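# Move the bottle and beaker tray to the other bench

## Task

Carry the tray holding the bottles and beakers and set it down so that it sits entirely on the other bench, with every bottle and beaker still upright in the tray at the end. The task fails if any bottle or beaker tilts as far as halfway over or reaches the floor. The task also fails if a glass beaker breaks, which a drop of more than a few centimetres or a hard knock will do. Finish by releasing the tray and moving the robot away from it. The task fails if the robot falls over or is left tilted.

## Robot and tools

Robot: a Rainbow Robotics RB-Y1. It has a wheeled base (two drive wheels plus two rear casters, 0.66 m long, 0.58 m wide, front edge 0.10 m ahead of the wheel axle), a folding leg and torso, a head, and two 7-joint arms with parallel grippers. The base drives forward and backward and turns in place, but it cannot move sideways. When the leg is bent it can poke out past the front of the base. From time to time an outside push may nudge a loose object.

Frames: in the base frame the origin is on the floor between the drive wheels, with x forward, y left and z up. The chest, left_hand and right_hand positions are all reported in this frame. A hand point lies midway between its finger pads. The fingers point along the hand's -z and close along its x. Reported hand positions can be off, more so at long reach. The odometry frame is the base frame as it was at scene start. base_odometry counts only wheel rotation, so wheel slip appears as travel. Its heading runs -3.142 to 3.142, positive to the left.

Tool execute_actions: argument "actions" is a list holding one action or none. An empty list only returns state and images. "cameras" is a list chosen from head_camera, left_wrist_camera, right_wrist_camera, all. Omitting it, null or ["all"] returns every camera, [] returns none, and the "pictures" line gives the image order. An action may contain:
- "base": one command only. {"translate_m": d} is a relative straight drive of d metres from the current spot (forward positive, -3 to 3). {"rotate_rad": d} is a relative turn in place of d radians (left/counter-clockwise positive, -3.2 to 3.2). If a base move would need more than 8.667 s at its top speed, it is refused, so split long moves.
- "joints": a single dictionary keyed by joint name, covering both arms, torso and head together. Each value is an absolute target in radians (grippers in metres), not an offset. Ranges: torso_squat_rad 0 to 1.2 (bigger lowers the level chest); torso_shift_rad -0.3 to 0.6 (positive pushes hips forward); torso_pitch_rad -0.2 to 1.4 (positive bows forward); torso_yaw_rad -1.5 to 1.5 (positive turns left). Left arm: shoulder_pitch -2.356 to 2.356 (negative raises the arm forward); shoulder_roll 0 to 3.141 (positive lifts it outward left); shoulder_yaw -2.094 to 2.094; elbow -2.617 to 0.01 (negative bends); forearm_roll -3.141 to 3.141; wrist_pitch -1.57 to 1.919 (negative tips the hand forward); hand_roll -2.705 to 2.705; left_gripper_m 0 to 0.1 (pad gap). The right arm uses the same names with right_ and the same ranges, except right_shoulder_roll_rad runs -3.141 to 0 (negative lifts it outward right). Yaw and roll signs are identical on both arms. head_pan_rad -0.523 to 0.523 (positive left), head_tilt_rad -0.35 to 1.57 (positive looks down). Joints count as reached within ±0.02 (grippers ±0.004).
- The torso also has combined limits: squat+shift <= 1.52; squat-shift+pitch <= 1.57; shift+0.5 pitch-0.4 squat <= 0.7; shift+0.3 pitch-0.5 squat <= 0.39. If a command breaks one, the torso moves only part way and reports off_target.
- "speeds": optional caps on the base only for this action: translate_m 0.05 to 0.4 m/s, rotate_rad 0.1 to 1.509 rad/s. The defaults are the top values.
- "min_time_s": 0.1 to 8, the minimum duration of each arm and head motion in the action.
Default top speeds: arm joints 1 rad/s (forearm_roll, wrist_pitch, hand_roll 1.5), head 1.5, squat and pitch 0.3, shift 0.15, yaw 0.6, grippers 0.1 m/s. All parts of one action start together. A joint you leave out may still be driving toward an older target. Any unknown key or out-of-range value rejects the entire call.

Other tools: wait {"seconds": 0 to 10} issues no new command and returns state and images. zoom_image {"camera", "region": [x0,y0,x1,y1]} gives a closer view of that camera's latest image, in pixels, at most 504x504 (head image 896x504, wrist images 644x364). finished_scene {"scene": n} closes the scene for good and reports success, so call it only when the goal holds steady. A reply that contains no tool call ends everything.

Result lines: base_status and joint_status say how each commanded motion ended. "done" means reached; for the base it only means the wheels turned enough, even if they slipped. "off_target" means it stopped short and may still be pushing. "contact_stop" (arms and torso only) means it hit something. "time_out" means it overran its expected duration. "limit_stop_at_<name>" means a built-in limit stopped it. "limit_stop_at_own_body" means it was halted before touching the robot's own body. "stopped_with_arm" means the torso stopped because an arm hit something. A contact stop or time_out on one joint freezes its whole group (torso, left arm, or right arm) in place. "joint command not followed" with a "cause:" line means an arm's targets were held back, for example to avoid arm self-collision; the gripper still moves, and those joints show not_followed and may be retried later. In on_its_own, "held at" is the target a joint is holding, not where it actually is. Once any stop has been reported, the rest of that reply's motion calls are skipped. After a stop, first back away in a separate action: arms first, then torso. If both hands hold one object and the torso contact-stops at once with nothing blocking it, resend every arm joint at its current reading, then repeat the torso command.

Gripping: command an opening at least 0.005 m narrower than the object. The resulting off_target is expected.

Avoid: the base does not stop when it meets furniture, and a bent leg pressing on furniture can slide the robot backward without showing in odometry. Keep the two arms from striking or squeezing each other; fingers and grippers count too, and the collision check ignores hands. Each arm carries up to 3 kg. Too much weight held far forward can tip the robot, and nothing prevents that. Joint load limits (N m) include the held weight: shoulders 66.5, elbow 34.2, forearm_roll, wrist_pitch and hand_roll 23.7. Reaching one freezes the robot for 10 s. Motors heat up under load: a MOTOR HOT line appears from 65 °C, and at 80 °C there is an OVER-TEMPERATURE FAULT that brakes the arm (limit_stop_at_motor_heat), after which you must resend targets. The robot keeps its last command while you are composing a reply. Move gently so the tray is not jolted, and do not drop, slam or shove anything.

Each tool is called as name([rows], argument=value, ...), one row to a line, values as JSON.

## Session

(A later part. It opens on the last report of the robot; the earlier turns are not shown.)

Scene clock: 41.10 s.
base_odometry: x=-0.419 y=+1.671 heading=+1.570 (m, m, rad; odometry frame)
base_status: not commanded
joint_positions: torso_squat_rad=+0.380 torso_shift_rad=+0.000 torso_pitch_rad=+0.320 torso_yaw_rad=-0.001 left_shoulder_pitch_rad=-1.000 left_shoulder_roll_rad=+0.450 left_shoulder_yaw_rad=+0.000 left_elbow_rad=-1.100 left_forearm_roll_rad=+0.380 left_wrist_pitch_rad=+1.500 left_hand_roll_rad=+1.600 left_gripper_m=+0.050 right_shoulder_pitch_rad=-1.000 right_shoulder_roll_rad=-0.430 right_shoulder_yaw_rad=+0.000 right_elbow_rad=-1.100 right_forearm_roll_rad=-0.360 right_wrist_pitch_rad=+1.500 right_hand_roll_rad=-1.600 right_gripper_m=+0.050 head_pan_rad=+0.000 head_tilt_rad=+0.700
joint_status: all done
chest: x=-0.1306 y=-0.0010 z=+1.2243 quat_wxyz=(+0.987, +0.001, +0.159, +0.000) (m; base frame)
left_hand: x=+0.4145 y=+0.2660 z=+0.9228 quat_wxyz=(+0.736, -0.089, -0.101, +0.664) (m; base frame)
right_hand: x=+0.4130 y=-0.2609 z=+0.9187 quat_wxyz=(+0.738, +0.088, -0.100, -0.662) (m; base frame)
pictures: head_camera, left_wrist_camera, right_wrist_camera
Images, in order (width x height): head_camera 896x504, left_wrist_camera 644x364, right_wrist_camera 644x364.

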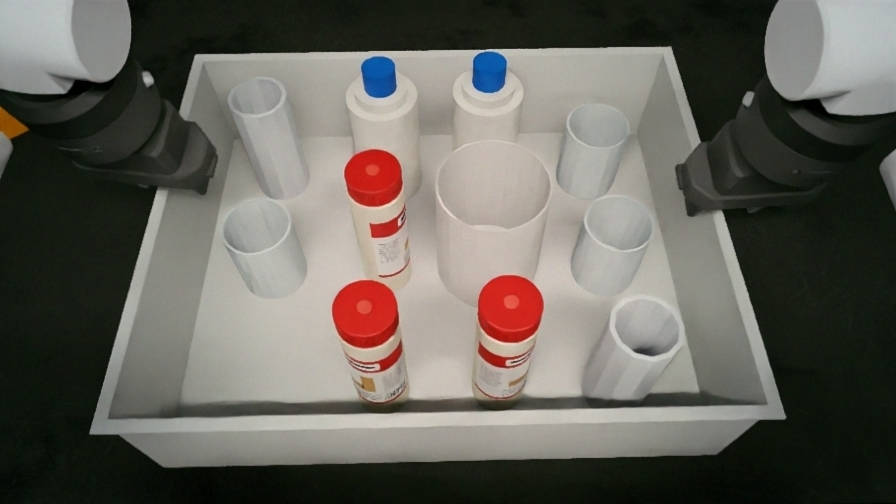

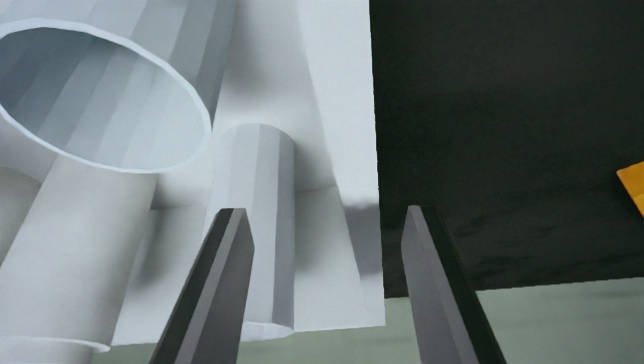

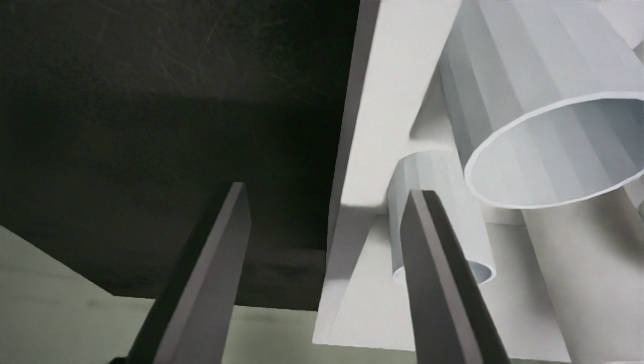

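execute_actions([
  {"base":{"translate_m":-0.02},"joints":{"left_shoulder_roll_rad":0.465,"right_shoulder_roll_rad":-0.44}},
], cameras=[])

execute_actions([
  {"joints":{"torso_squat_rad":0.51}},
])

execute_actions([
  {"joints":{"left_gripper_m":0,"right_gripper_m":0}},
])

Scene clock: 42.23 s.
base_odometry: x=-0.419 y=+1.651 heading=+1.572 (m, m, rad; odometry frame)
base_status: done
joint_positions: torso_squat_rad=+0.380 torso_shift_rad=+0.000 torso_pitch_rad=+0.320 torso_yaw_rad=-0.001 left_shoulder_pitch_rad=-1.000 left_shoulder_roll_rad=+0.465 left_shoulder_yaw_rad=+0.000 left_elbow_rad=-1.100 left_forearm_roll_rad=+0.380 left_wrist_pitch_rad=+1.500 left_hand_roll_rad=+1.600 left_gripper_m=+0.050 right_shoulder_pitch_rad=-1.000 right_shoulder_roll_rad=-0.440 right_shoulder_yaw_rad=+0.000 right_elbow_rad=-1.100 right_forearm_roll_rad=-0.360 right_wrist_pitch_rad=+1.500 right_hand_roll_rad=-1.600 right_gripper_m=+0.050 head_pan_rad=+0.000 head_tilt_rad=+0.700
joint_status: all done
chest: x=-0.1307 y=-0.0010 z=+1.2243 quat_wxyz=(+0.987, +0.001, +0.159, +0.000) (m; base frame)
left_hand: x=+0.4157 y=+0.2747 z=+0.9257 quat_wxyz=(+0.733, -0.086, -0.107, +0.666) (m; base frame)
right_hand: x=+0.4137 y=-0.2667 z=+0.9205 quat_wxyz=(+0.736, +0.086, -0.104, -0.663) (m; base frame)
pictures: none
No camera images: the call's "cameras" was empty. Leave "cameras" out to get every camera's image.

Scene clock: 43.47 s.
base_odometry: x=-0.419 y=+1.651 heading=+1.572 (m, m, rad; odometry frame)
base_status: not commanded
joint_positions: torso_squat_rad=+0.510 torso_shift_rad=+0.000 torso_pitch_rad=+0.320 torso_yaw_rad=-0.001 left_shoulder_pitch_rad=-1.000 left_shoulder_roll_rad=+0.465 left_shoulder_yaw_rad=+0.000 left_elbow_rad=-1.100 left_forearm_roll_rad=+0.380 left_wrist_pitch_rad=+1.500 left_hand_roll_rad=+1.600 left_gripper_m=+0.050 right_shoulder_pitch_rad=-1.000 right_shoulder_roll_rad=-0.440 right_shoulder_yaw_rad=+0.000 right_elbow_rad=-1.100 right_forearm_roll_rad=-0.360 right_wrist_pitch_rad=+1.500 right_hand_roll_rad=-1.600 right_gripper_m=+0.050 head_pan_rad=+0.000 head_tilt_rad=+0.700
joint_status: all done
chest: x=-0.1306 y=-0.0010 z=+1.1852 quat_wxyz=(+0.987, +0.001, +0.159, +0.000) (m; base frame)
left_hand: x=+0.4157 y=+0.2747 z=+0.8865 quat_wxyz=(+0.733, -0.086, -0.107, +0.666) (m; base frame)
right_hand: x=+0.4138 y=-0.2667 z=+0.8812 quat_wxyz=(+0.736, +0.086, -0.104, -0.663) (m; base frame)
pictures: head_camera, left_wrist_camera, right_wrist_camera
Images, in order (width x height): head_camera 896x504, left_wrist_camera 644x364, right_wrist_camera 644x364.

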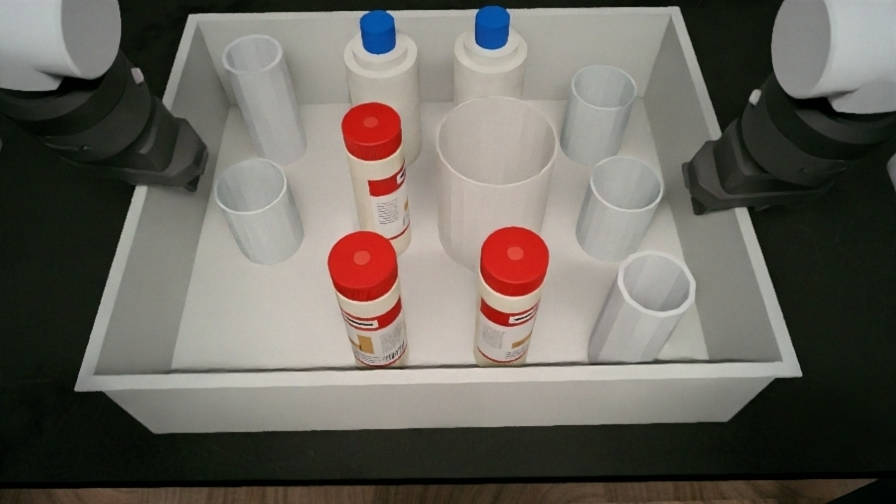

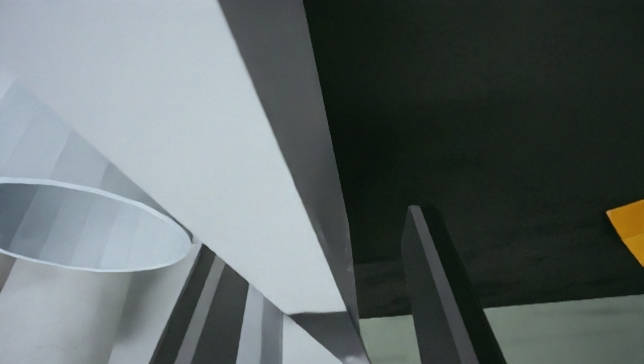

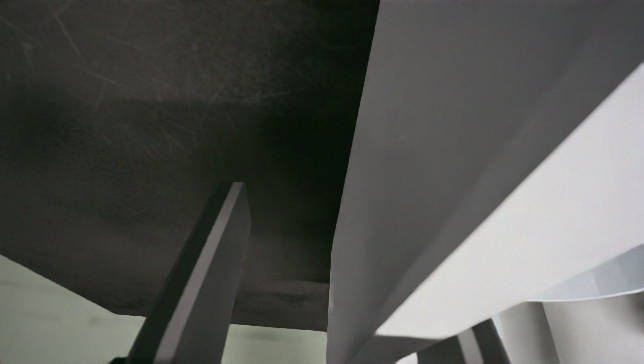

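Scene clock: 44.47 s.
base_odometry: x=-0.419 y=+1.651 heading=+1.572 (m, m, rad; odometry frame)
base_status: not commanded
joint_positions: torso_squat_rad=+0.510 torso_shift_rad=+0.000 torso_pitch_rad=+0.320 torso_yaw_rad=-0.001 left_shoulder_pitch_rad=-1.001 left_shoulder_roll_rad=+0.460 left_shoulder_yaw_rad=-0.001 left_elbow_rad=-1.101 left_forearm_roll_rad=+0.382 left_wrist_pitch_rad=+1.500 left_hand_roll_rad=+1.600 left_gripper_m=+0.014 right_shoulder_pitch_rad=-1.002 right_shoulder_roll_rad=-0.434 right_shoulder_yaw_rad=+0.001 right_elbow_rad=-1.101 right_forearm_roll_rad=-0.362 right_wrist_pitch_rad=+1.500 right_hand_roll_rad=-1.600 right_gripper_m=+0.010 head_pan_rad=+0.000 head_tilt_rad=+0.700
joint_status: left_gripper_m off_target (ended at +0.014, target +0.000); right_gripper_m off_target (ended at +0.010, target +0.000)
chest: x=-0.1306 y=-0.0010 z=+1.1851 quat_wxyz=(+0.987, +0.001, +0.159, +0.000) (m; base frame)
left_hand: x=+0.4158 y=+0.2709 z=+0.8863 quat_wxyz=(+0.734, -0.088, -0.105, +0.665) (m; base frame)
right_hand: x=+0.4140 y=-0.2621 z=+0.8810 quat_wxyz=(+0.738, +0.088, -0.102, -0.662) (m; base frame)
pictures: head_camera, left_wrist_camera, right_wrist_camera
Images, in order (width x height): head_camera 896x504, left_wrist_camera 644x364, right_wrist_camera 644x364.

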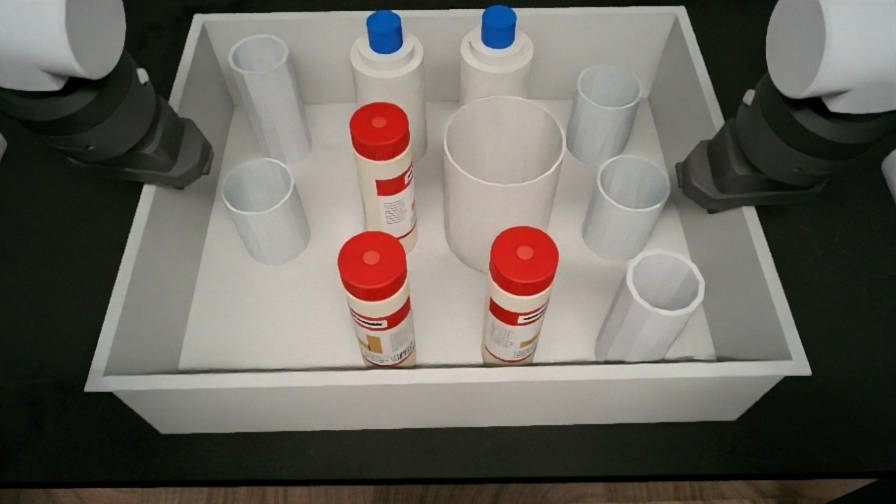

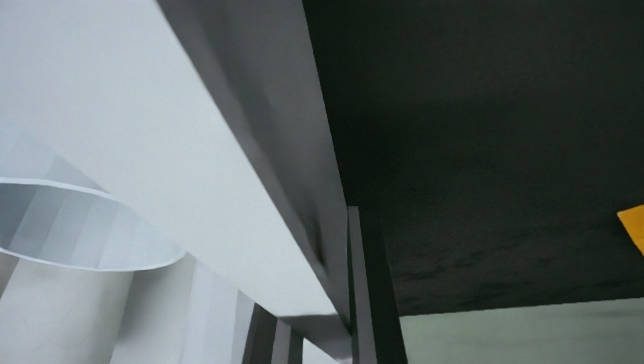

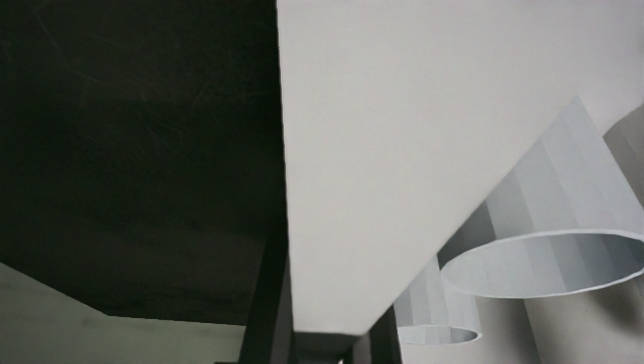

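execute_actions([
  {"joints":{"torso_squat_rad":0.42}},
])

Scene clock: 45.63 s.
base_odometry: x=-0.419 y=+1.651 heading=+1.572 (m, m, rad; odometry frame)
base_status: not commanded
joint_positions: torso_squat_rad=+0.420 torso_shift_rad=+0.001 torso_pitch_rad=+0.321 torso_yaw_rad=-0.001 left_shoulder_pitch_rad=-1.000 left_shoulder_roll_rad=+0.459 left_shoulder_yaw_rad=-0.001 left_elbow_rad=-1.100 left_forearm_roll_rad=+0.382 left_wrist_pitch_rad=+1.500 left_hand_roll_rad=+1.600 left_gripper_m=+0.014 right_shoulder_pitch_rad=-1.001 right_shoulder_roll_rad=-0.434 right_shoulder_yaw_rad=+0.001 right_elbow_rad=-1.100 right_forearm_roll_rad=-0.362 right_wrist_pitch_rad=+1.500 right_hand_roll_rad=-1.600 right_gripper_m=+0.010 head_pan_rad=+0.000 head_tilt_rad=+0.700
joint_status: all done
chest: x=-0.1299 y=-0.0010 z=+1.2133 quat_wxyz=(+0.987, +0.001, +0.160, +0.000) (m; base frame)
left_hand: x=+0.4154 y=+0.2708 z=+0.9127 quat_wxyz=(+0.734, -0.087, -0.104, +0.665) (m; base frame)
right_hand: x=+0.4137 y=-0.2623 z=+0.9078 quat_wxyz=(+0.738, +0.087, -0.101, -0.662) (m; base frame)
pictures: head_camera, left_wrist_camera, right_wrist_camera
Images, in order (width x height): head_camera 896x504, left_wrist_camera 644x364, right_wrist_camera 644x364.

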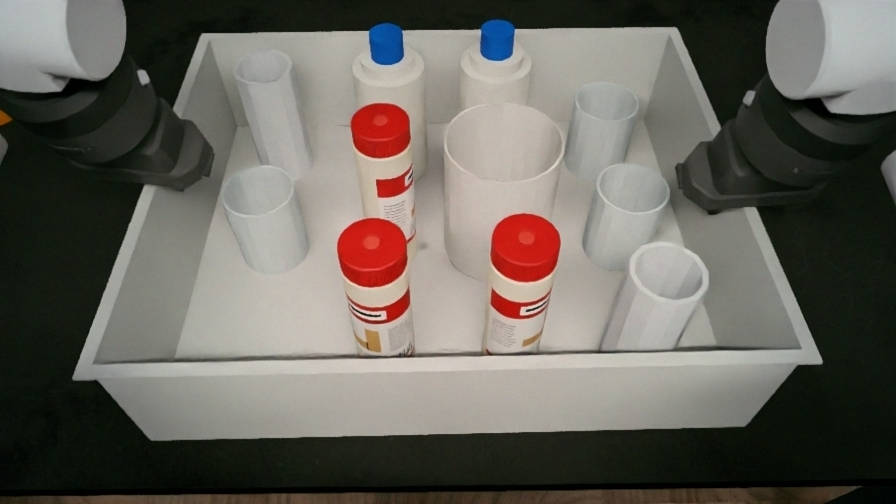

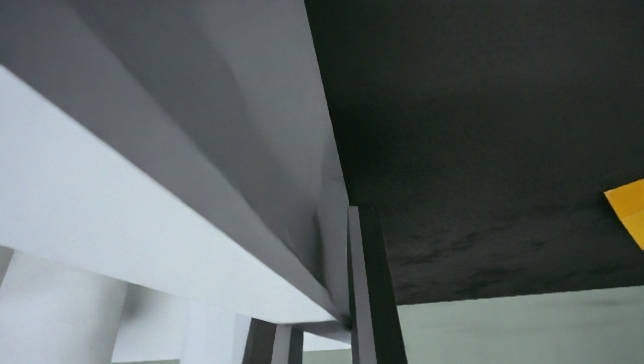

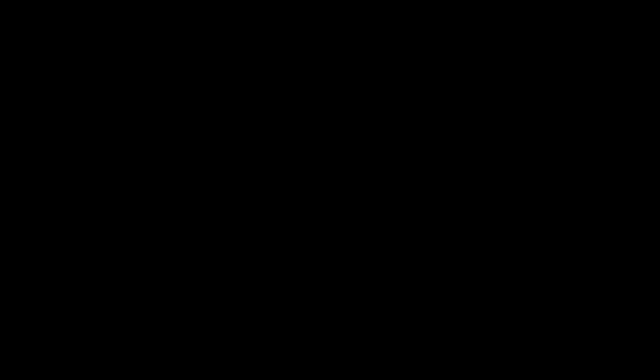

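execute_actions([
  {"joints":{"torso_squat_rad":0.51}},
], cameras=[])

execute_actions([
  {"joints":{"left_gripper_m":0.04,"right_gripper_m":0.04}},
], cameras=[])

execute_actions([
  {"joints":{"torso_squat_rad":0.47}},
], cameras=[])

execute_actions([
  {"base":{"translate_m":0.055},"speeds":{"translate_m":0.05}},
])

Scene clock: 47.50 s.
base_odometry: x=-0.419 y=+1.651 heading=+1.572 (m, m, rad; odometry frame)
base_status: not commanded
joint_positions: torso_squat_rad=+0.510 torso_shift_rad=+0.000 torso_pitch_rad=+0.319 torso_yaw_rad=-0.001 left_shoulder_pitch_rad=-1.002 left_shoulder_roll_rad=+0.460 left_shoulder_yaw_rad=-0.001 left_elbow_rad=-1.101 left_forearm_roll_rad=+0.382 left_wrist_pitch_rad=+1.500 left_hand_roll_rad=+1.600 left_gripper_m=+0.014 right_shoulder_pitch_rad=-1.002 right_shoulder_roll_rad=-0.435 right_shoulder_yaw_rad=+0.001 right_elbow_rad=-1.101 right_forearm_roll_rad=-0.362 right_wrist_pitch_rad=+1.500 right_hand_roll_rad=-1.600 right_gripper_m=+0.010 head_pan_rad=+0.000 head_tilt_rad=+0.700
joint_status: all done
chest: x=-0.1309 y=-0.0010 z=+1.1852 quat_wxyz=(+0.987, +0.001, +0.159, +0.000) (m; base frame)
left_hand: x=+0.4161 y=+0.2704 z=+0.8871 quat_wxyz=(+0.734, -0.089, -0.106, +0.665) (m; base frame)
right_hand: x=+0.4141 y=-0.2623 z=+0.8817 quat_wxyz=(+0.737, +0.088, -0.103, -0.662) (m; base frame)
pictures: none
No camera images: the call's "cameras" was empty. Leave "cameras" out to get every camera's image.

Scene clock: 48.40 s.
base_odometry: x=-0.419 y=+1.651 heading=+1.572 (m, m, rad; odometry frame)
base_status: not commanded
joint_positions: torso_squat_rad=+0.510 torso_shift_rad=+0.000 torso_pitch_rad=+0.320 torso_yaw_rad=-0.001 left_shoulder_pitch_rad=-1.001 left_shoulder_roll_rad=+0.465 left_shoulder_yaw_rad=+0.000 left_elbow_rad=-1.100 left_forearm_roll_rad=+0.380 left_wrist_pitch_rad=+1.500 left_hand_roll_rad=+1.600 left_gripper_m=+0.040 right_shoulder_pitch_rad=-1.000 right_shoulder_roll_rad=-0.440 right_shoulder_yaw_rad=+0.000 right_elbow_rad=-1.100 right_forearm_roll_rad=-0.360 right_wrist_pitch_rad=+1.500 right_hand_roll_rad=-1.600 right_gripper_m=+0.040 head_pan_rad=+0.000 head_tilt_rad=+0.700
joint_status: all done
chest: x=-0.1307 y=-0.0010 z=+1.1852 quat_wxyz=(+0.987, +0.001, +0.159, +0.000) (m; base frame)
left_hand: x=+0.4158 y=+0.2743 z=+0.8867 quat_wxyz=(+0.733, -0.086, -0.107, +0.666) (m; base frame)
right_hand: x=+0.4138 y=-0.2664 z=+0.8814 quat_wxyz=(+0.736, +0.086, -0.104, -0.663) (m; base frame)
pictures: none
No camera images: the call's "cameras" was empty. Leave "cameras" out to get every camera's image.

Scene clock: 49.23 s.
base_odometry: x=-0.419 y=+1.651 heading=+1.572 (m, m, rad; odometry frame)
base_status: not commanded
joint_positions: torso_squat_rad=+0.470 torso_shift_rad=+0.000 torso_pitch_rad=+0.320 torso_yaw_rad=-0.001 left_shoulder_pitch_rad=-1.000 left_shoulder_roll_rad=+0.465 left_shoulder_yaw_rad=+0.000 left_elbow_rad=-1.100 left_forearm_roll_rad=+0.380 left_wrist_pitch_rad=+1.500 left_hand_roll_rad=+1.600 left_gripper_m=+0.040 right_shoulder_pitch_rad=-1.000 right_shoulder_roll_rad=-0.440 right_shoulder_yaw_rad=+0.000 right_elbow_rad=-1.100 right_forearm_roll_rad=-0.360 right_wrist_pitch_rad=+1.500 right_hand_roll_rad=-1.600 right_gripper_m=+0.040 head_pan_rad=+0.000 head_tilt_rad=+0.700
joint_status: all done
chest: x=-0.1306 y=-0.0010 z=+1.1983 quat_wxyz=(+0.987, +0.001, +0.159, +0.000) (m; base frame)
left_hand: x=+0.4158 y=+0.2744 z=+0.8997 quat_wxyz=(+0.733, -0.086, -0.107, +0.666) (m; base frame)
right_hand: x=+0.4138 y=-0.2664 z=+0.8943 quat_wxyz=(+0.736, +0.086, -0.104, -0.663) (m; base frame)
pictures: none
No camera images: the call's "cameras" was empty. Leave "cameras" out to get every camera's image.

Scene clock: 51.03 s.
base_odometry: x=-0.419 y=+1.706 heading=+1.571 (m, m, rad; odometry frame)
base_status: done
joint_positions: torso_squat_rad=+0.470 torso_shift_rad=+0.000 torso_pitch_rad=+0.320 torso_yaw_rad=-0.001 left_shoulder_pitch_rad=-1.000 left_shoulder_roll_rad=+0.465 left_shoulder_yaw_rad=+0.000 left_elbow_rad=-1.100 left_forearm_roll_rad=+0.380 left_wrist_pitch_rad=+1.500 left_hand_roll_rad=+1.600 left_gripper_m=+0.040 right_shoulder_pitch_rad=-1.000 right_shoulder_roll_rad=-0.440 right_shoulder_yaw_rad=+0.000 right_elbow_rad=-1.100 right_forearm_roll_rad=-0.360 right_wrist_pitch_rad=+1.500 right_hand_roll_rad=-1.600 right_gripper_m=+0.040 head_pan_rad=+0.000 head_tilt_rad=+0.700
joint_status: not commanded
chest: x=-0.1306 y=-0.0010 z=+1.1983 quat_wxyz=(+0.987, +0.001, +0.159, +0.000) (m; base frame)
left_hand: x=+0.4157 y=+0.2745 z=+0.8997 quat_wxyz=(+0.733, -0.086, -0.107, +0.666) (m; base frame)
right_hand: x=+0.4138 y=-0.2665 z=+0.8943 quat_wxyz=(+0.736, +0.086, -0.104, -0.663) (m; base frame)
pictures: head_camera, left_wrist_camera, right_wrist_camera
Images, in order (width x height): head_camera 896x504, left_wrist_camera 644x364, right_wrist_camera 644x364.

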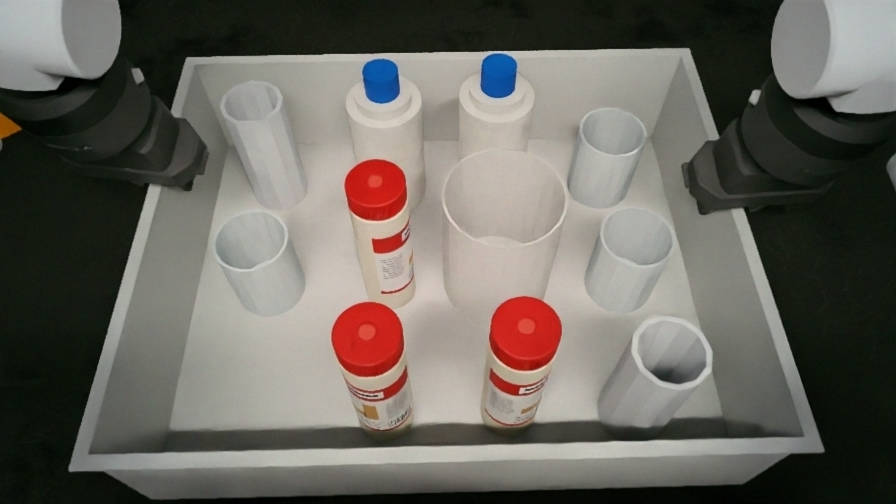

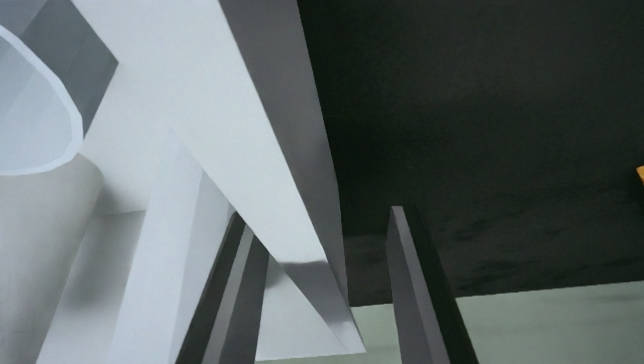

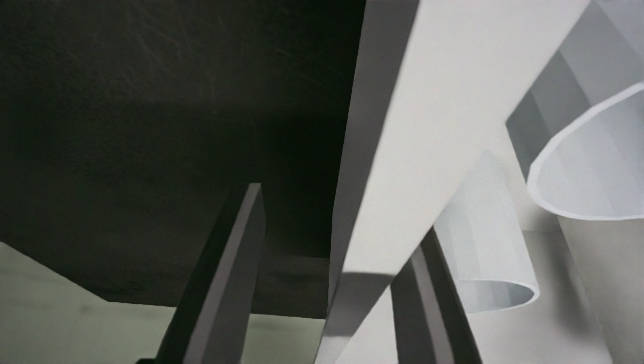

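execute_actions([
  {"joints":{"torso_squat_rad":0.515,"left_shoulder_roll_rad":0.455,"right_shoulder_roll_rad":-0.44}},
], cameras=[])

execute_actions([
  {"joints":{"left_gripper_m":0,"right_gripper_m":0}},
], cameras=["head_camera"])

execute_actions([
  {"joints":{"torso_squat_rad":0.44}},
])

Scene clock: 52.33 s.
base_odometry: x=-0.419 y=+1.705 heading=+1.571 (m, m, rad; odometry frame)
base_status: not commanded
joint_positions: torso_squat_rad=+0.515 torso_shift_rad=+0.000 torso_pitch_rad=+0.320 torso_yaw_rad=-0.001 left_shoulder_pitch_rad=-1.000 left_shoulder_roll_rad=+0.455 left_shoulder_yaw_rad=+0.000 left_elbow_rad=-1.100 left_forearm_roll_rad=+0.380 left_wrist_pitch_rad=+1.500 left_hand_roll_rad=+1.600 left_gripper_m=+0.040 right_shoulder_pitch_rad=-1.000 right_shoulder_roll_rad=-0.440 right_shoulder_yaw_rad=+0.000 right_elbow_rad=-1.100 right_forearm_roll_rad=-0.360 right_wrist_pitch_rad=+1.500 right_hand_roll_rad=-1.600 right_gripper_m=+0.040 head_pan_rad=+0.000 head_tilt_rad=+0.700
joint_status: all done
chest: x=-0.1306 y=-0.0010 z=+1.1834 quat_wxyz=(+0.987, +0.001, +0.159, +0.000) (m; base frame)
left_hand: x=+0.4150 y=+0.2689 z=+0.8830 quat_wxyz=(+0.735, -0.088, -0.103, +0.665) (m; base frame)
right_hand: x=+0.4138 y=-0.2666 z=+0.8795 quat_wxyz=(+0.736, +0.086, -0.104, -0.663) (m; base frame)
pictures: none
No camera images: the call's "cameras" was empty. Leave "cameras" out to get every camera's image.

Scene clock: 53.23 s.
base_odometry: x=-0.419 y=+1.705 heading=+1.571 (m, m, rad; odometry frame)
base_status: not commanded
joint_positions: torso_squat_rad=+0.515 torso_shift_rad=+0.000 torso_pitch_rad=+0.320 torso_yaw_rad=-0.001 left_shoulder_pitch_rad=-1.001 left_shoulder_roll_rad=+0.453 left_shoulder_yaw_rad=+0.000 left_elbow_rad=-1.100 left_forearm_roll_rad=+0.381 left_wrist_pitch_rad=+1.500 left_hand_roll_rad=+1.600 left_gripper_m=+0.014 right_shoulder_pitch_rad=-1.001 right_shoulder_roll_rad=-0.437 right_shoulder_yaw_rad=+0.000 right_elbow_rad=-1.100 right_forearm_roll_rad=-0.361 right_wrist_pitch_rad=+1.500 right_hand_roll_rad=-1.600 right_gripper_m=+0.010 head_pan_rad=+0.000 head_tilt_rad=+0.700
joint_status: left_gripper_m off_target (ended at +0.014, target +0.000); right_gripper_m off_target (ended at +0.010, target +0.000)
chest: x=-0.1306 y=-0.0010 z=+1.1834 quat_wxyz=(+0.987, +0.001, +0.159, +0.000) (m; base frame)
left_hand: x=+0.4150 y=+0.2671 z=+0.8829 quat_wxyz=(+0.735, -0.089, -0.102, +0.664) (m; base frame)
right_hand: x=+0.4138 y=-0.2643 z=+0.8794 quat_wxyz=(+0.737, +0.087, -0.103, -0.663) (m; base frame)
pictures: head_camera
Images, in order (width x height): head_camera 896x504.

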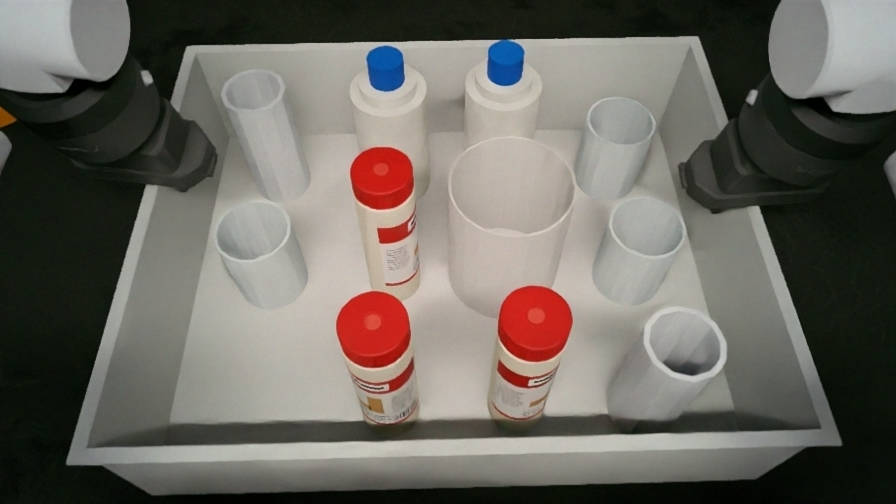

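Scene clock: 54.23 s.
base_odometry: x=-0.419 y=+1.705 heading=+1.571 (m, m, rad; odometry frame)
base_status: not commanded
joint_positions: torso_squat_rad=+0.440 torso_shift_rad=+0.001 torso_pitch_rad=+0.321 torso_yaw_rad=-0.001 left_shoulder_pitch_rad=-0.999 left_shoulder_roll_rad=+0.452 left_shoulder_yaw_rad=-0.001 left_elbow_rad=-1.100 left_forearm_roll_rad=+0.381 left_wrist_pitch_rad=+1.500 left_hand_roll_rad=+1.600 left_gripper_m=+0.014 right_shoulder_pitch_rad=-0.999 right_shoulder_roll_rad=-0.437 right_shoulder_yaw_rad=+0.001 right_elbow_rad=-1.100 right_forearm_roll_rad=-0.361 right_wrist_pitch_rad=+1.500 right_hand_roll_rad=-1.600 right_gripper_m=+0.010 head_pan_rad=+0.000 head_tilt_rad=+0.700
joint_status: all done
chest: x=-0.1299 y=-0.0010 z=+1.2074 quat_wxyz=(+0.987, +0.001, +0.160, +0.000) (m; base frame)
left_hand: x=+0.4145 y=+0.2670 z=+0.9049 quat_wxyz=(+0.735, -0.088, -0.101, +0.664) (m; base frame)
right_hand: x=+0.4134 y=-0.2644 z=+0.9015 quat_wxyz=(+0.737, +0.086, -0.102, -0.663) (m; base frame)
pictures: head_camera, left_wrist_camera, right_wrist_camera
Images, in order (width x height): head_camera 896x504, left_wrist_camera 644x364, right_wrist_camera 644x364.

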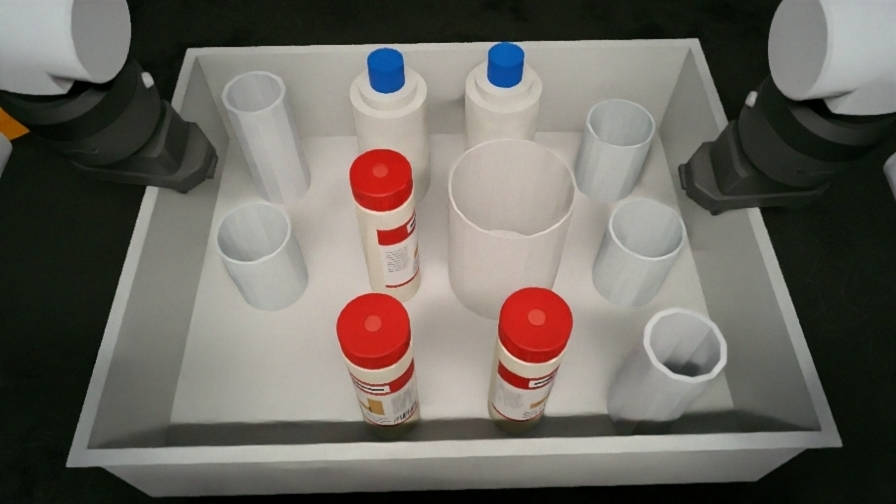

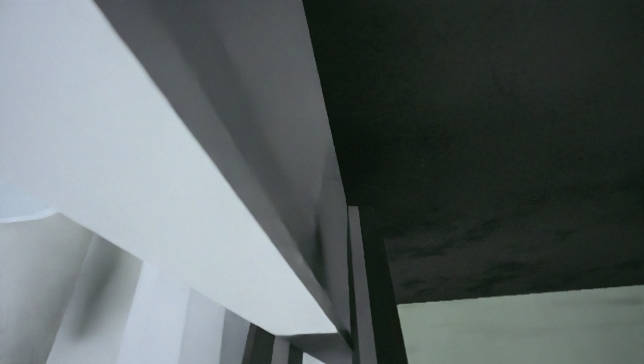

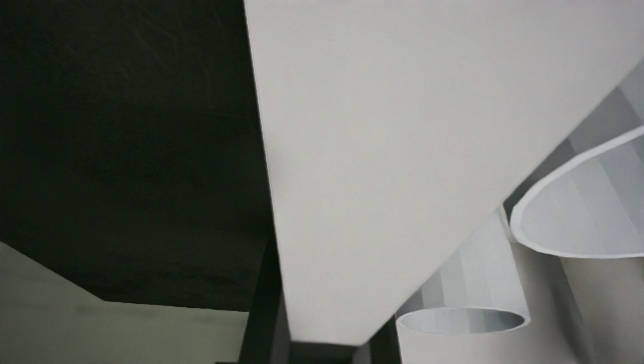

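execute_actions([
  {"joints":{"torso_squat_rad":0.25}},
], cameras=["head_camera"])

execute_actions([
  {"base":{"translate_m":-0.8},"speeds":{"translate_m":0.2}},
], cameras=["head_camera"])

Scene clock: 56.07 s.
base_odometry: x=-0.419 y=+1.705 heading=+1.571 (m, m, rad; odometry frame)
base_status: not commanded
joint_positions: torso_squat_rad=+0.250 torso_shift_rad=+0.001 torso_pitch_rad=+0.321 torso_yaw_rad=-0.001 left_shoulder_pitch_rad=-0.999 left_shoulder_roll_rad=+0.452 left_shoulder_yaw_rad=-0.001 left_elbow_rad=-1.099 left_forearm_roll_rad=+0.381 left_wrist_pitch_rad=+1.500 left_hand_roll_rad=+1.600 left_gripper_m=+0.014 right_shoulder_pitch_rad=-0.999 right_shoulder_roll_rad=-0.437 right_shoulder_yaw_rad=+0.001 right_elbow_rad=-1.100 right_forearm_roll_rad=-0.361 right_wrist_pitch_rad=+1.500 right_hand_roll_rad=-1.600 right_gripper_m=+0.010 head_pan_rad=+0.000 head_tilt_rad=+0.700
joint_status: all done
chest: x=-0.1298 y=-0.0010 z=+1.2523 quat_wxyz=(+0.987, +0.001, +0.160, +0.000) (m; base frame)
left_hand: x=+0.4145 y=+0.2669 z=+0.9497 quat_wxyz=(+0.735, -0.088, -0.101, +0.664) (m; base frame)
right_hand: x=+0.4134 y=-0.2645 z=+0.9463 quat_wxyz=(+0.737, +0.086, -0.101, -0.663) (m; base frame)
pictures: head_camera
Images, in order (width x height): head_camera 896x504.

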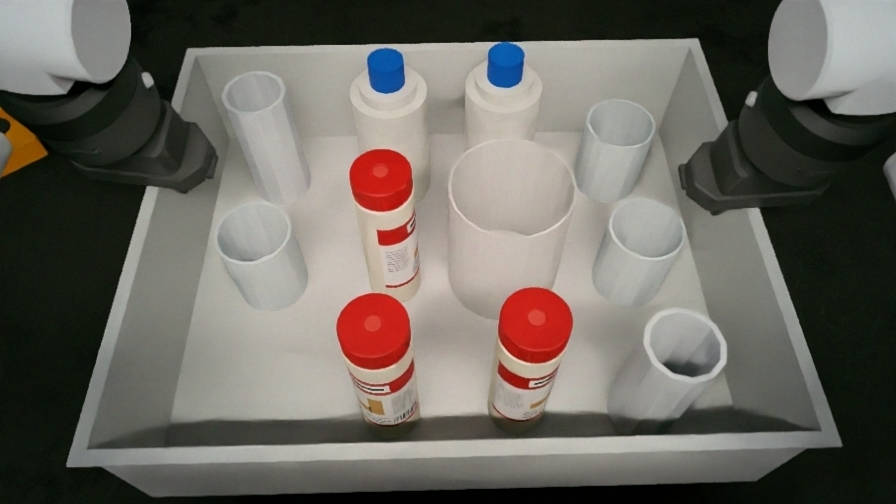

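Scene clock: 60.93 s.
base_odometry: x=-0.418 y=+0.905 heading=+1.570 (m, m, rad; odometry frame)
base_status: done
joint_positions: torso_squat_rad=+0.250 torso_shift_rad=+0.001 torso_pitch_rad=+0.321 torso_yaw_rad=-0.001 left_shoulder_pitch_rad=-0.999 left_shoulder_roll_rad=+0.452 left_shoulder_yaw_rad=-0.001 left_elbow_rad=-1.099 left_forearm_roll_rad=+0.381 left_wrist_pitch_rad=+1.500 left_hand_roll_rad=+1.600 left_gripper_m=+0.014 right_shoulder_pitch_rad=-0.999 right_shoulder_roll_rad=-0.436 right_shoulder_yaw_rad=+0.001 right_elbow_rad=-1.100 right_forearm_roll_rad=-0.361 right_wrist_pitch_rad=+1.500 right_hand_roll_rad=-1.600 right_gripper_m=+0.010 head_pan_rad=+0.000 head_tilt_rad=+0.700
joint_status: not commanded
chest: x=-0.1299 y=-0.0010 z=+1.2524 quat_wxyz=(+0.987, +0.001, +0.160, +0.000) (m; base frame)
left_hand: x=+0.4144 y=+0.2669 z=+0.9497 quat_wxyz=(+0.735, -0.088, -0.101, +0.664) (m; base frame)
right_hand: x=+0.4132 y=-0.2645 z=+0.9463 quat_wxyz=(+0.737, +0.085, -0.101, -0.663) (m; base frame)
pictures: head_camera
Images, in order (width x height): head_camera 896x504.

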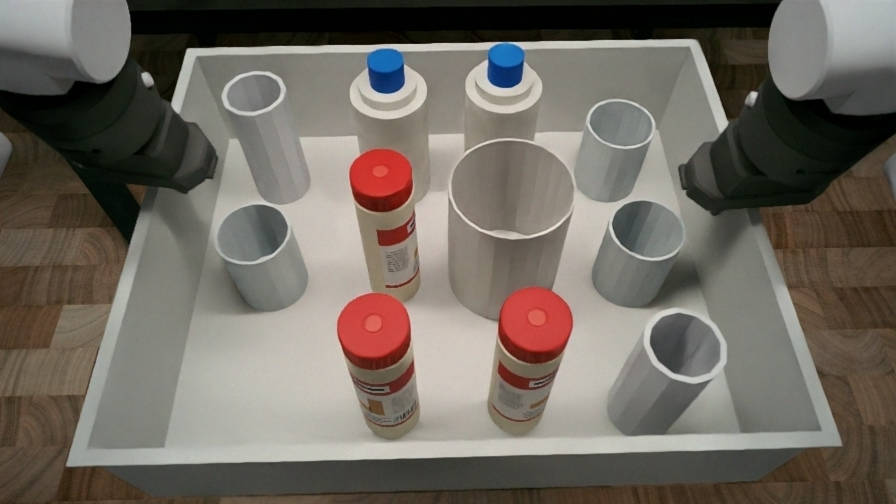

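execute_actions([
  {"base":{"rotate_rad":3.1},"speeds":{"rotate_rad":0.6},"joints":{"head_tilt_rad":-0.1,"torso_squat_rad":0.05}},
], cameras=["head_camera"])

execute_actions([
  {"base":{"translate_m":1.7},"speeds":{"translate_m":0.3},"joints":{"head_tilt_rad":0.15}},
], cameras=["head_camera"])

Scene clock: 67.80 s.
base_odometry: x=-0.418 y=+0.905 heading=-1.614 (m, m, rad; odometry frame)
base_status: done
joint_positions: torso_squat_rad=+0.050 torso_shift_rad=+0.001 torso_pitch_rad=+0.321 torso_yaw_rad=-0.001 left_shoulder_pitch_rad=-0.999 left_shoulder_roll_rad=+0.452 left_shoulder_yaw_rad=-0.001 left_elbow_rad=-1.099 left_forearm_roll_rad=+0.381 left_wrist_pitch_rad=+1.500 left_hand_roll_rad=+1.600 left_gripper_m=+0.014 right_shoulder_pitch_rad=-0.999 right_shoulder_roll_rad=-0.436 right_shoulder_yaw_rad=+0.001 right_elbow_rad=-1.100 right_forearm_roll_rad=-0.361 right_wrist_pitch_rad=+1.500 right_hand_roll_rad=-1.600 right_gripper_m=+0.010 head_pan_rad=+0.000 head_tilt_rad=-0.100
joint_status: all done
chest: x=-0.1298 y=-0.0011 z=+1.2732 quat_wxyz=(+0.987, +0.001, +0.160, +0.000) (m; base frame)
left_hand: x=+0.4144 y=+0.2668 z=+0.9704 quat_wxyz=(+0.735, -0.088, -0.100, +0.664) (m; base frame)
right_hand: x=+0.4133 y=-0.2645 z=+0.9671 quat_wxyz=(+0.737, +0.085, -0.101, -0.663) (m; base frame)
pictures: head_camera
Images, in order (width x height): head_camera 896x504.

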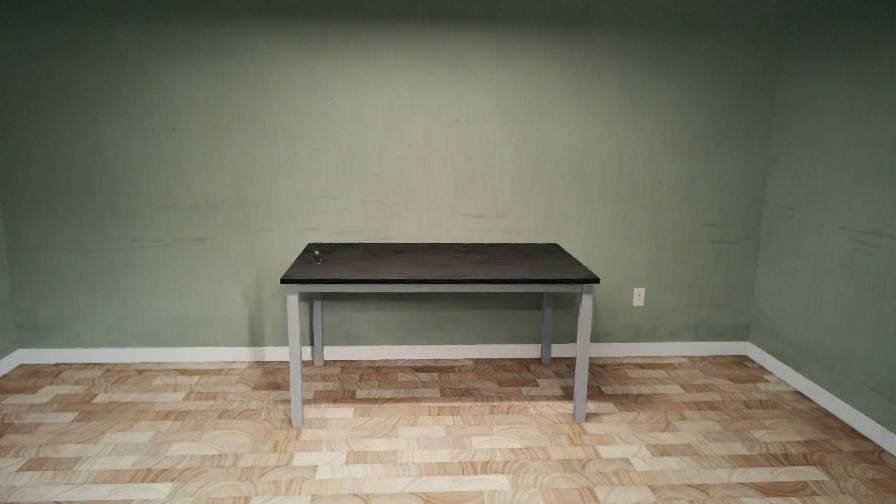

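Scene clock: 74.60 s.
base_odometry: x=-0.491 y=-0.793 heading=-1.614 (m, m, rad; odometry frame)
base_status: done
joint_positions: torso_squat_rad=+0.050 torso_shift_rad=+0.001 torso_pitch_rad=+0.321 torso_yaw_rad=-0.001 left_shoulder_pitch_rad=-0.999 left_shoulder_roll_rad=+0.452 left_shoulder_yaw_rad=-0.001 left_elbow_rad=-1.099 left_forearm_roll_rad=+0.381 left_wrist_pitch_rad=+1.500 left_hand_roll_rad=+1.600 left_gripper_m=+0.014 right_shoulder_pitch_rad=-0.999 right_shoulder_roll_rad=-0.436 right_shoulder_yaw_rad=+0.001 right_elbow_rad=-1.100 right_forearm_roll_rad=-0.361 right_wrist_pitch_rad=+1.500 right_hand_roll_rad=-1.600 right_gripper_m=+0.010 head_pan_rad=+0.000 head_tilt_rad=+0.150
joint_status: all done
chest: x=-0.1298 y=-0.0011 z=+1.2732 quat_wxyz=(+0.987, +0.001, +0.160, +0.000) (m; base frame)
left_hand: x=+0.4144 y=+0.2668 z=+0.9704 quat_wxyz=(+0.735, -0.088, -0.100, +0.664) (m; base frame)
right_hand: x=+0.4134 y=-0.2645 z=+0.9671 quat_wxyz=(+0.737, +0.085, -0.101, -0.663) (m; base frame)
pictures: head_camera
Images, in order (width x height): head_camera 896x504.

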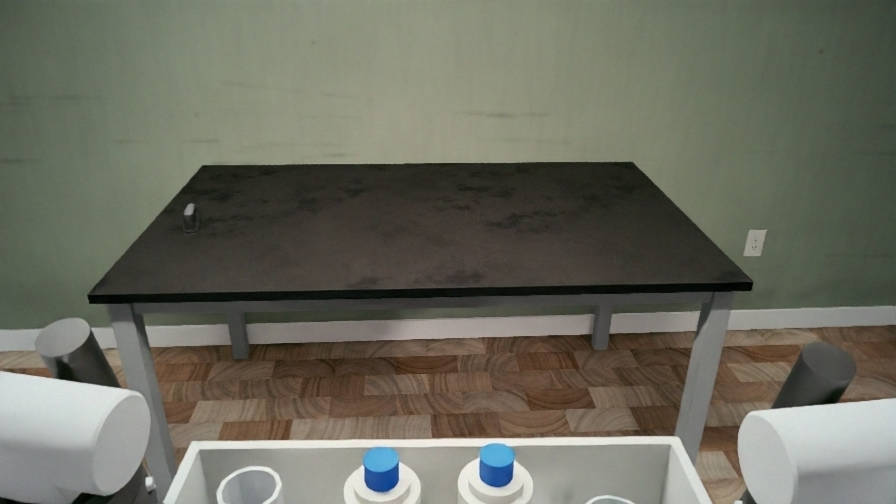

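execute_actions([
  {"base":{"translate_m":0.95},"speeds":{"translate_m":0.25},"joints":{"head_tilt_rad":0.4,"torso_squat_rad":0.0}},
])

Scene clock: 79.83 s.
base_odometry: x=-0.531 y=-1.742 heading=-1.613 (m, m, rad; odometry frame)
base_status: done
joint_positions: torso_squat_rad=+0.000 torso_shift_rad=+0.001 torso_pitch_rad=+0.321 torso_yaw_rad=-0.001 left_shoulder_pitch_rad=-0.999 left_shoulder_roll_rad=+0.452 left_shoulder_yaw_rad=-0.001 left_elbow_rad=-1.099 left_forearm_roll_rad=+0.381 left_wrist_pitch_rad=+1.500 left_hand_roll_rad=+1.600 left_gripper_m=+0.014 right_shoulder_pitch_rad=-0.999 right_shoulder_roll_rad=-0.436 right_shoulder_yaw_rad=+0.001 right_elbow_rad=-1.100 right_forearm_roll_rad=-0.361 right_wrist_pitch_rad=+1.500 right_hand_roll_rad=-1.600 right_gripper_m=+0.010 head_pan_rad=+0.000 head_tilt_rad=+0.400
joint_status: all done
chest: x=-0.1298 y=-0.0011 z=+1.2741 quat_wxyz=(+0.987, +0.001, +0.160, +0.000) (m; base frame)
left_hand: x=+0.4144 y=+0.2668 z=+0.9713 quat_wxyz=(+0.735, -0.088, -0.100, +0.664) (m; base frame)
right_hand: x=+0.4133 y=-0.2645 z=+0.9680 quat_wxyz=(+0.737, +0.085, -0.101, -0.663) (m; base frame)
pictures: head_camera, left_wrist_camera, right_wrist_camera
Images, in order (width x height): head_camera 896x504, left_wrist_camera 644x364, right_wrist_camera 644x364.

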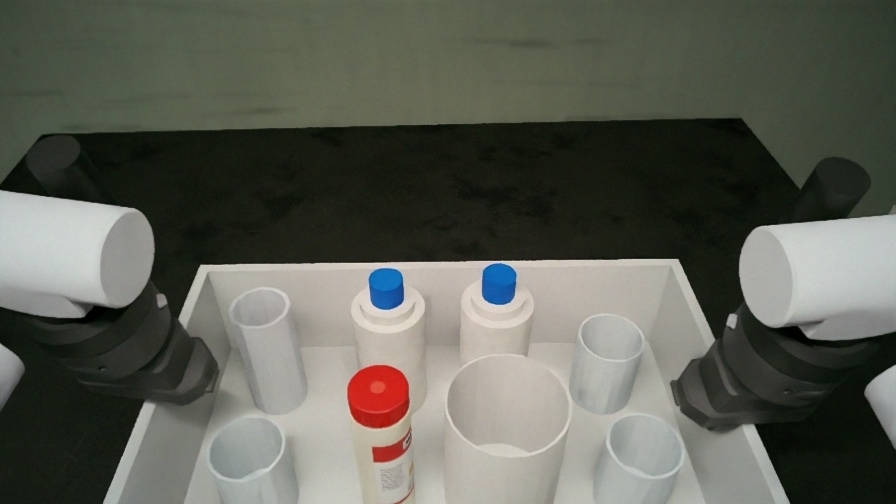

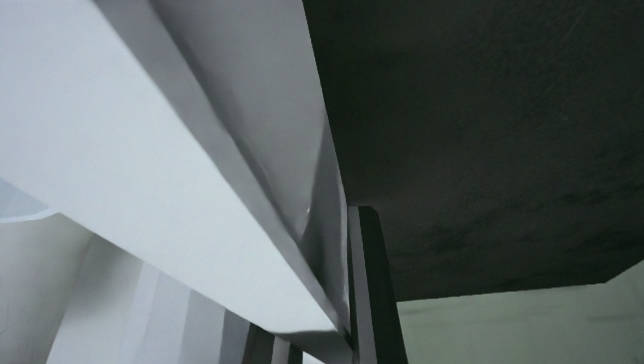

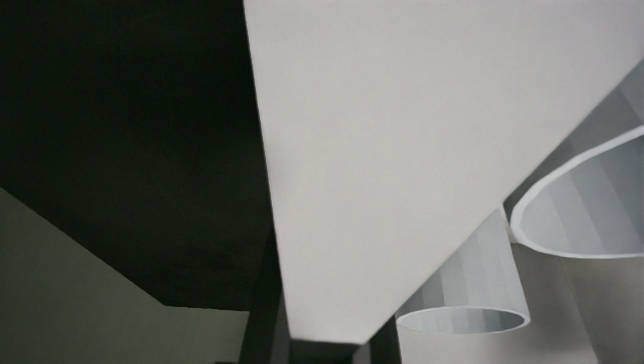

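execute_actions([
  {"base":{"translate_m":0.25},"speeds":{"translate_m":0.1},"joints":{"head_tilt_rad":0.75}},
], cameras=["head_camera"])

execute_actions([
  {"joints":{"torso_squat_rad":0.4}},
])

Scene clock: 83.10 s.
base_odometry: x=-0.542 y=-1.992 heading=-1.613 (m, m, rad; odometry frame)
base_status: done
joint_positions: torso_squat_rad=+0.000 torso_shift_rad=+0.001 torso_pitch_rad=+0.322 torso_yaw_rad=-0.001 left_shoulder_pitch_rad=-0.999 left_shoulder_roll_rad=+0.452 left_shoulder_yaw_rad=-0.001 left_elbow_rad=-1.099 left_forearm_roll_rad=+0.381 left_wrist_pitch_rad=+1.500 left_hand_roll_rad=+1.600 left_gripper_m=+0.014 right_shoulder_pitch_rad=-0.999 right_shoulder_roll_rad=-0.436 right_shoulder_yaw_rad=+0.001 right_elbow_rad=-1.099 right_forearm_roll_rad=-0.361 right_wrist_pitch_rad=+1.500 right_hand_roll_rad=-1.600 right_gripper_m=+0.010 head_pan_rad=+0.000 head_tilt_rad=+0.750
joint_status: all done
chest: x=-0.1297 y=-0.0011 z=+1.2741 quat_wxyz=(+0.987, +0.001, +0.160, +0.000) (m; base frame)
left_hand: x=+0.4145 y=+0.2668 z=+0.9712 quat_wxyz=(+0.735, -0.088, -0.100, +0.664) (m; base frame)
right_hand: x=+0.4134 y=-0.2645 z=+0.9679 quat_wxyz=(+0.737, +0.085, -0.101, -0.663) (m; base frame)
pictures: head_camera
Images, in order (width x height): head_camera 896x504.

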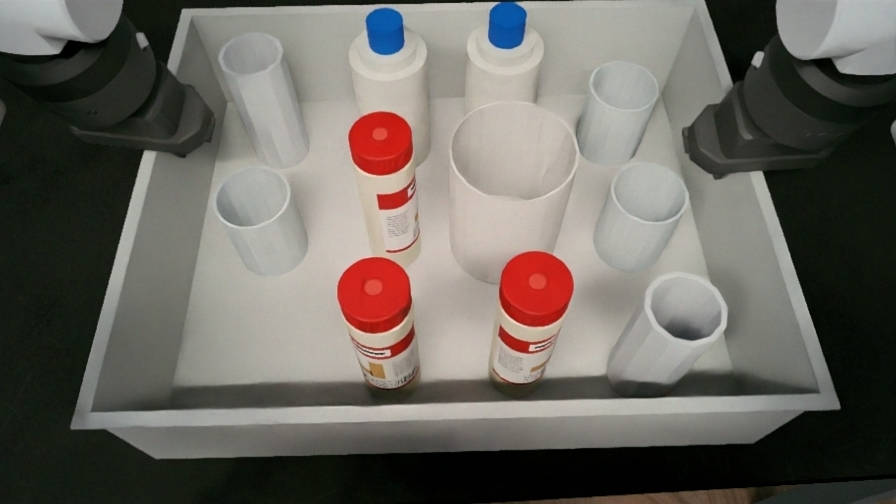

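Scene clock: 85.30 s.
base_odometry: x=-0.542 y=-1.992 heading=-1.613 (m, m, rad; odometry frame)
base_status: not commanded
joint_positions: torso_squat_rad=+0.400 torso_shift_rad=+0.001 torso_pitch_rad=+0.321 torso_yaw_rad=-0.001 left_shoulder_pitch_rad=-0.999 left_shoulder_roll_rad=+0.452 left_shoulder_yaw_rad=-0.001 left_elbow_rad=-1.099 left_forearm_roll_rad=+0.381 left_wrist_pitch_rad=+1.500 left_hand_roll_rad=+1.600 left_gripper_m=+0.014 right_shoulder_pitch_rad=-0.999 right_shoulder_roll_rad=-0.436 right_shoulder_yaw_rad=+0.001 right_elbow_rad=-1.099 right_forearm_roll_rad=-0.361 right_wrist_pitch_rad=+1.500 right_hand_roll_rad=-1.600 right_gripper_m=+0.010 head_pan_rad=+0.000 head_tilt_rad=+0.750
joint_status: all done
chest: x=-0.1299 y=-0.0010 z=+1.2189 quat_wxyz=(+0.987, +0.001, +0.160, +0.000) (m; base frame)
left_hand: x=+0.4143 y=+0.2669 z=+0.9162 quat_wxyz=(+0.735, -0.088, -0.101, +0.664) (m; base frame)
right_hand: x=+0.4133 y=-0.2644 z=+0.9128 quat_wxyz=(+0.737, +0.085, -0.101, -0.663) (m; base frame)
pictures: head_camera, left_wrist_camera, right_wrist_camera
Images, in order (width x height): head_camera 896x504, left_wrist_camera 644x364, right_wrist_camera 644x364.

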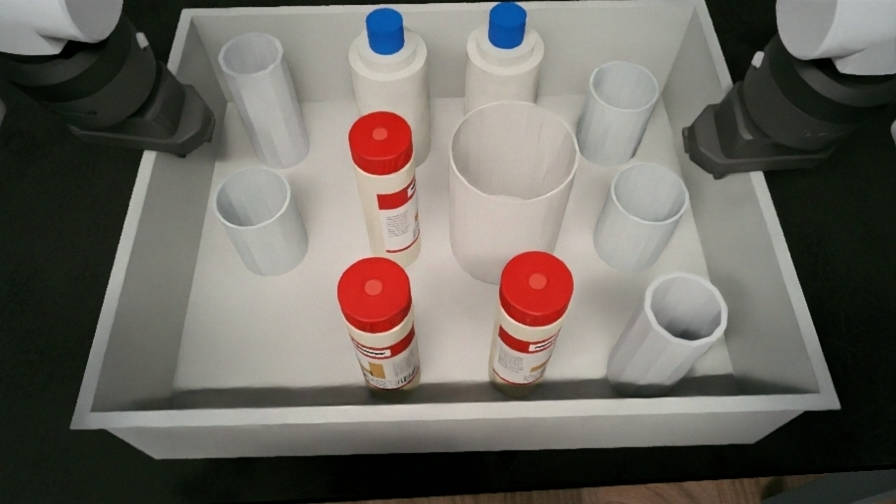

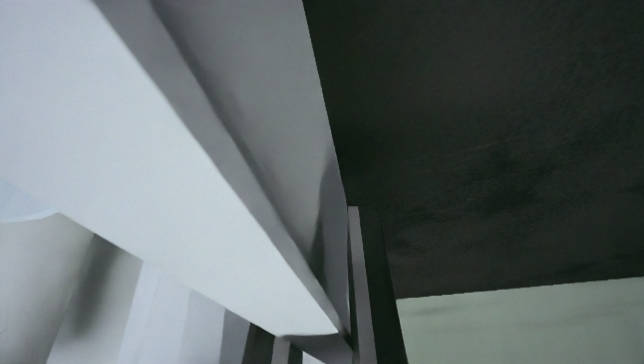

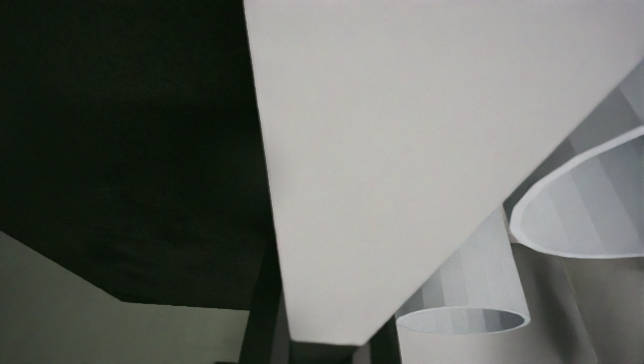

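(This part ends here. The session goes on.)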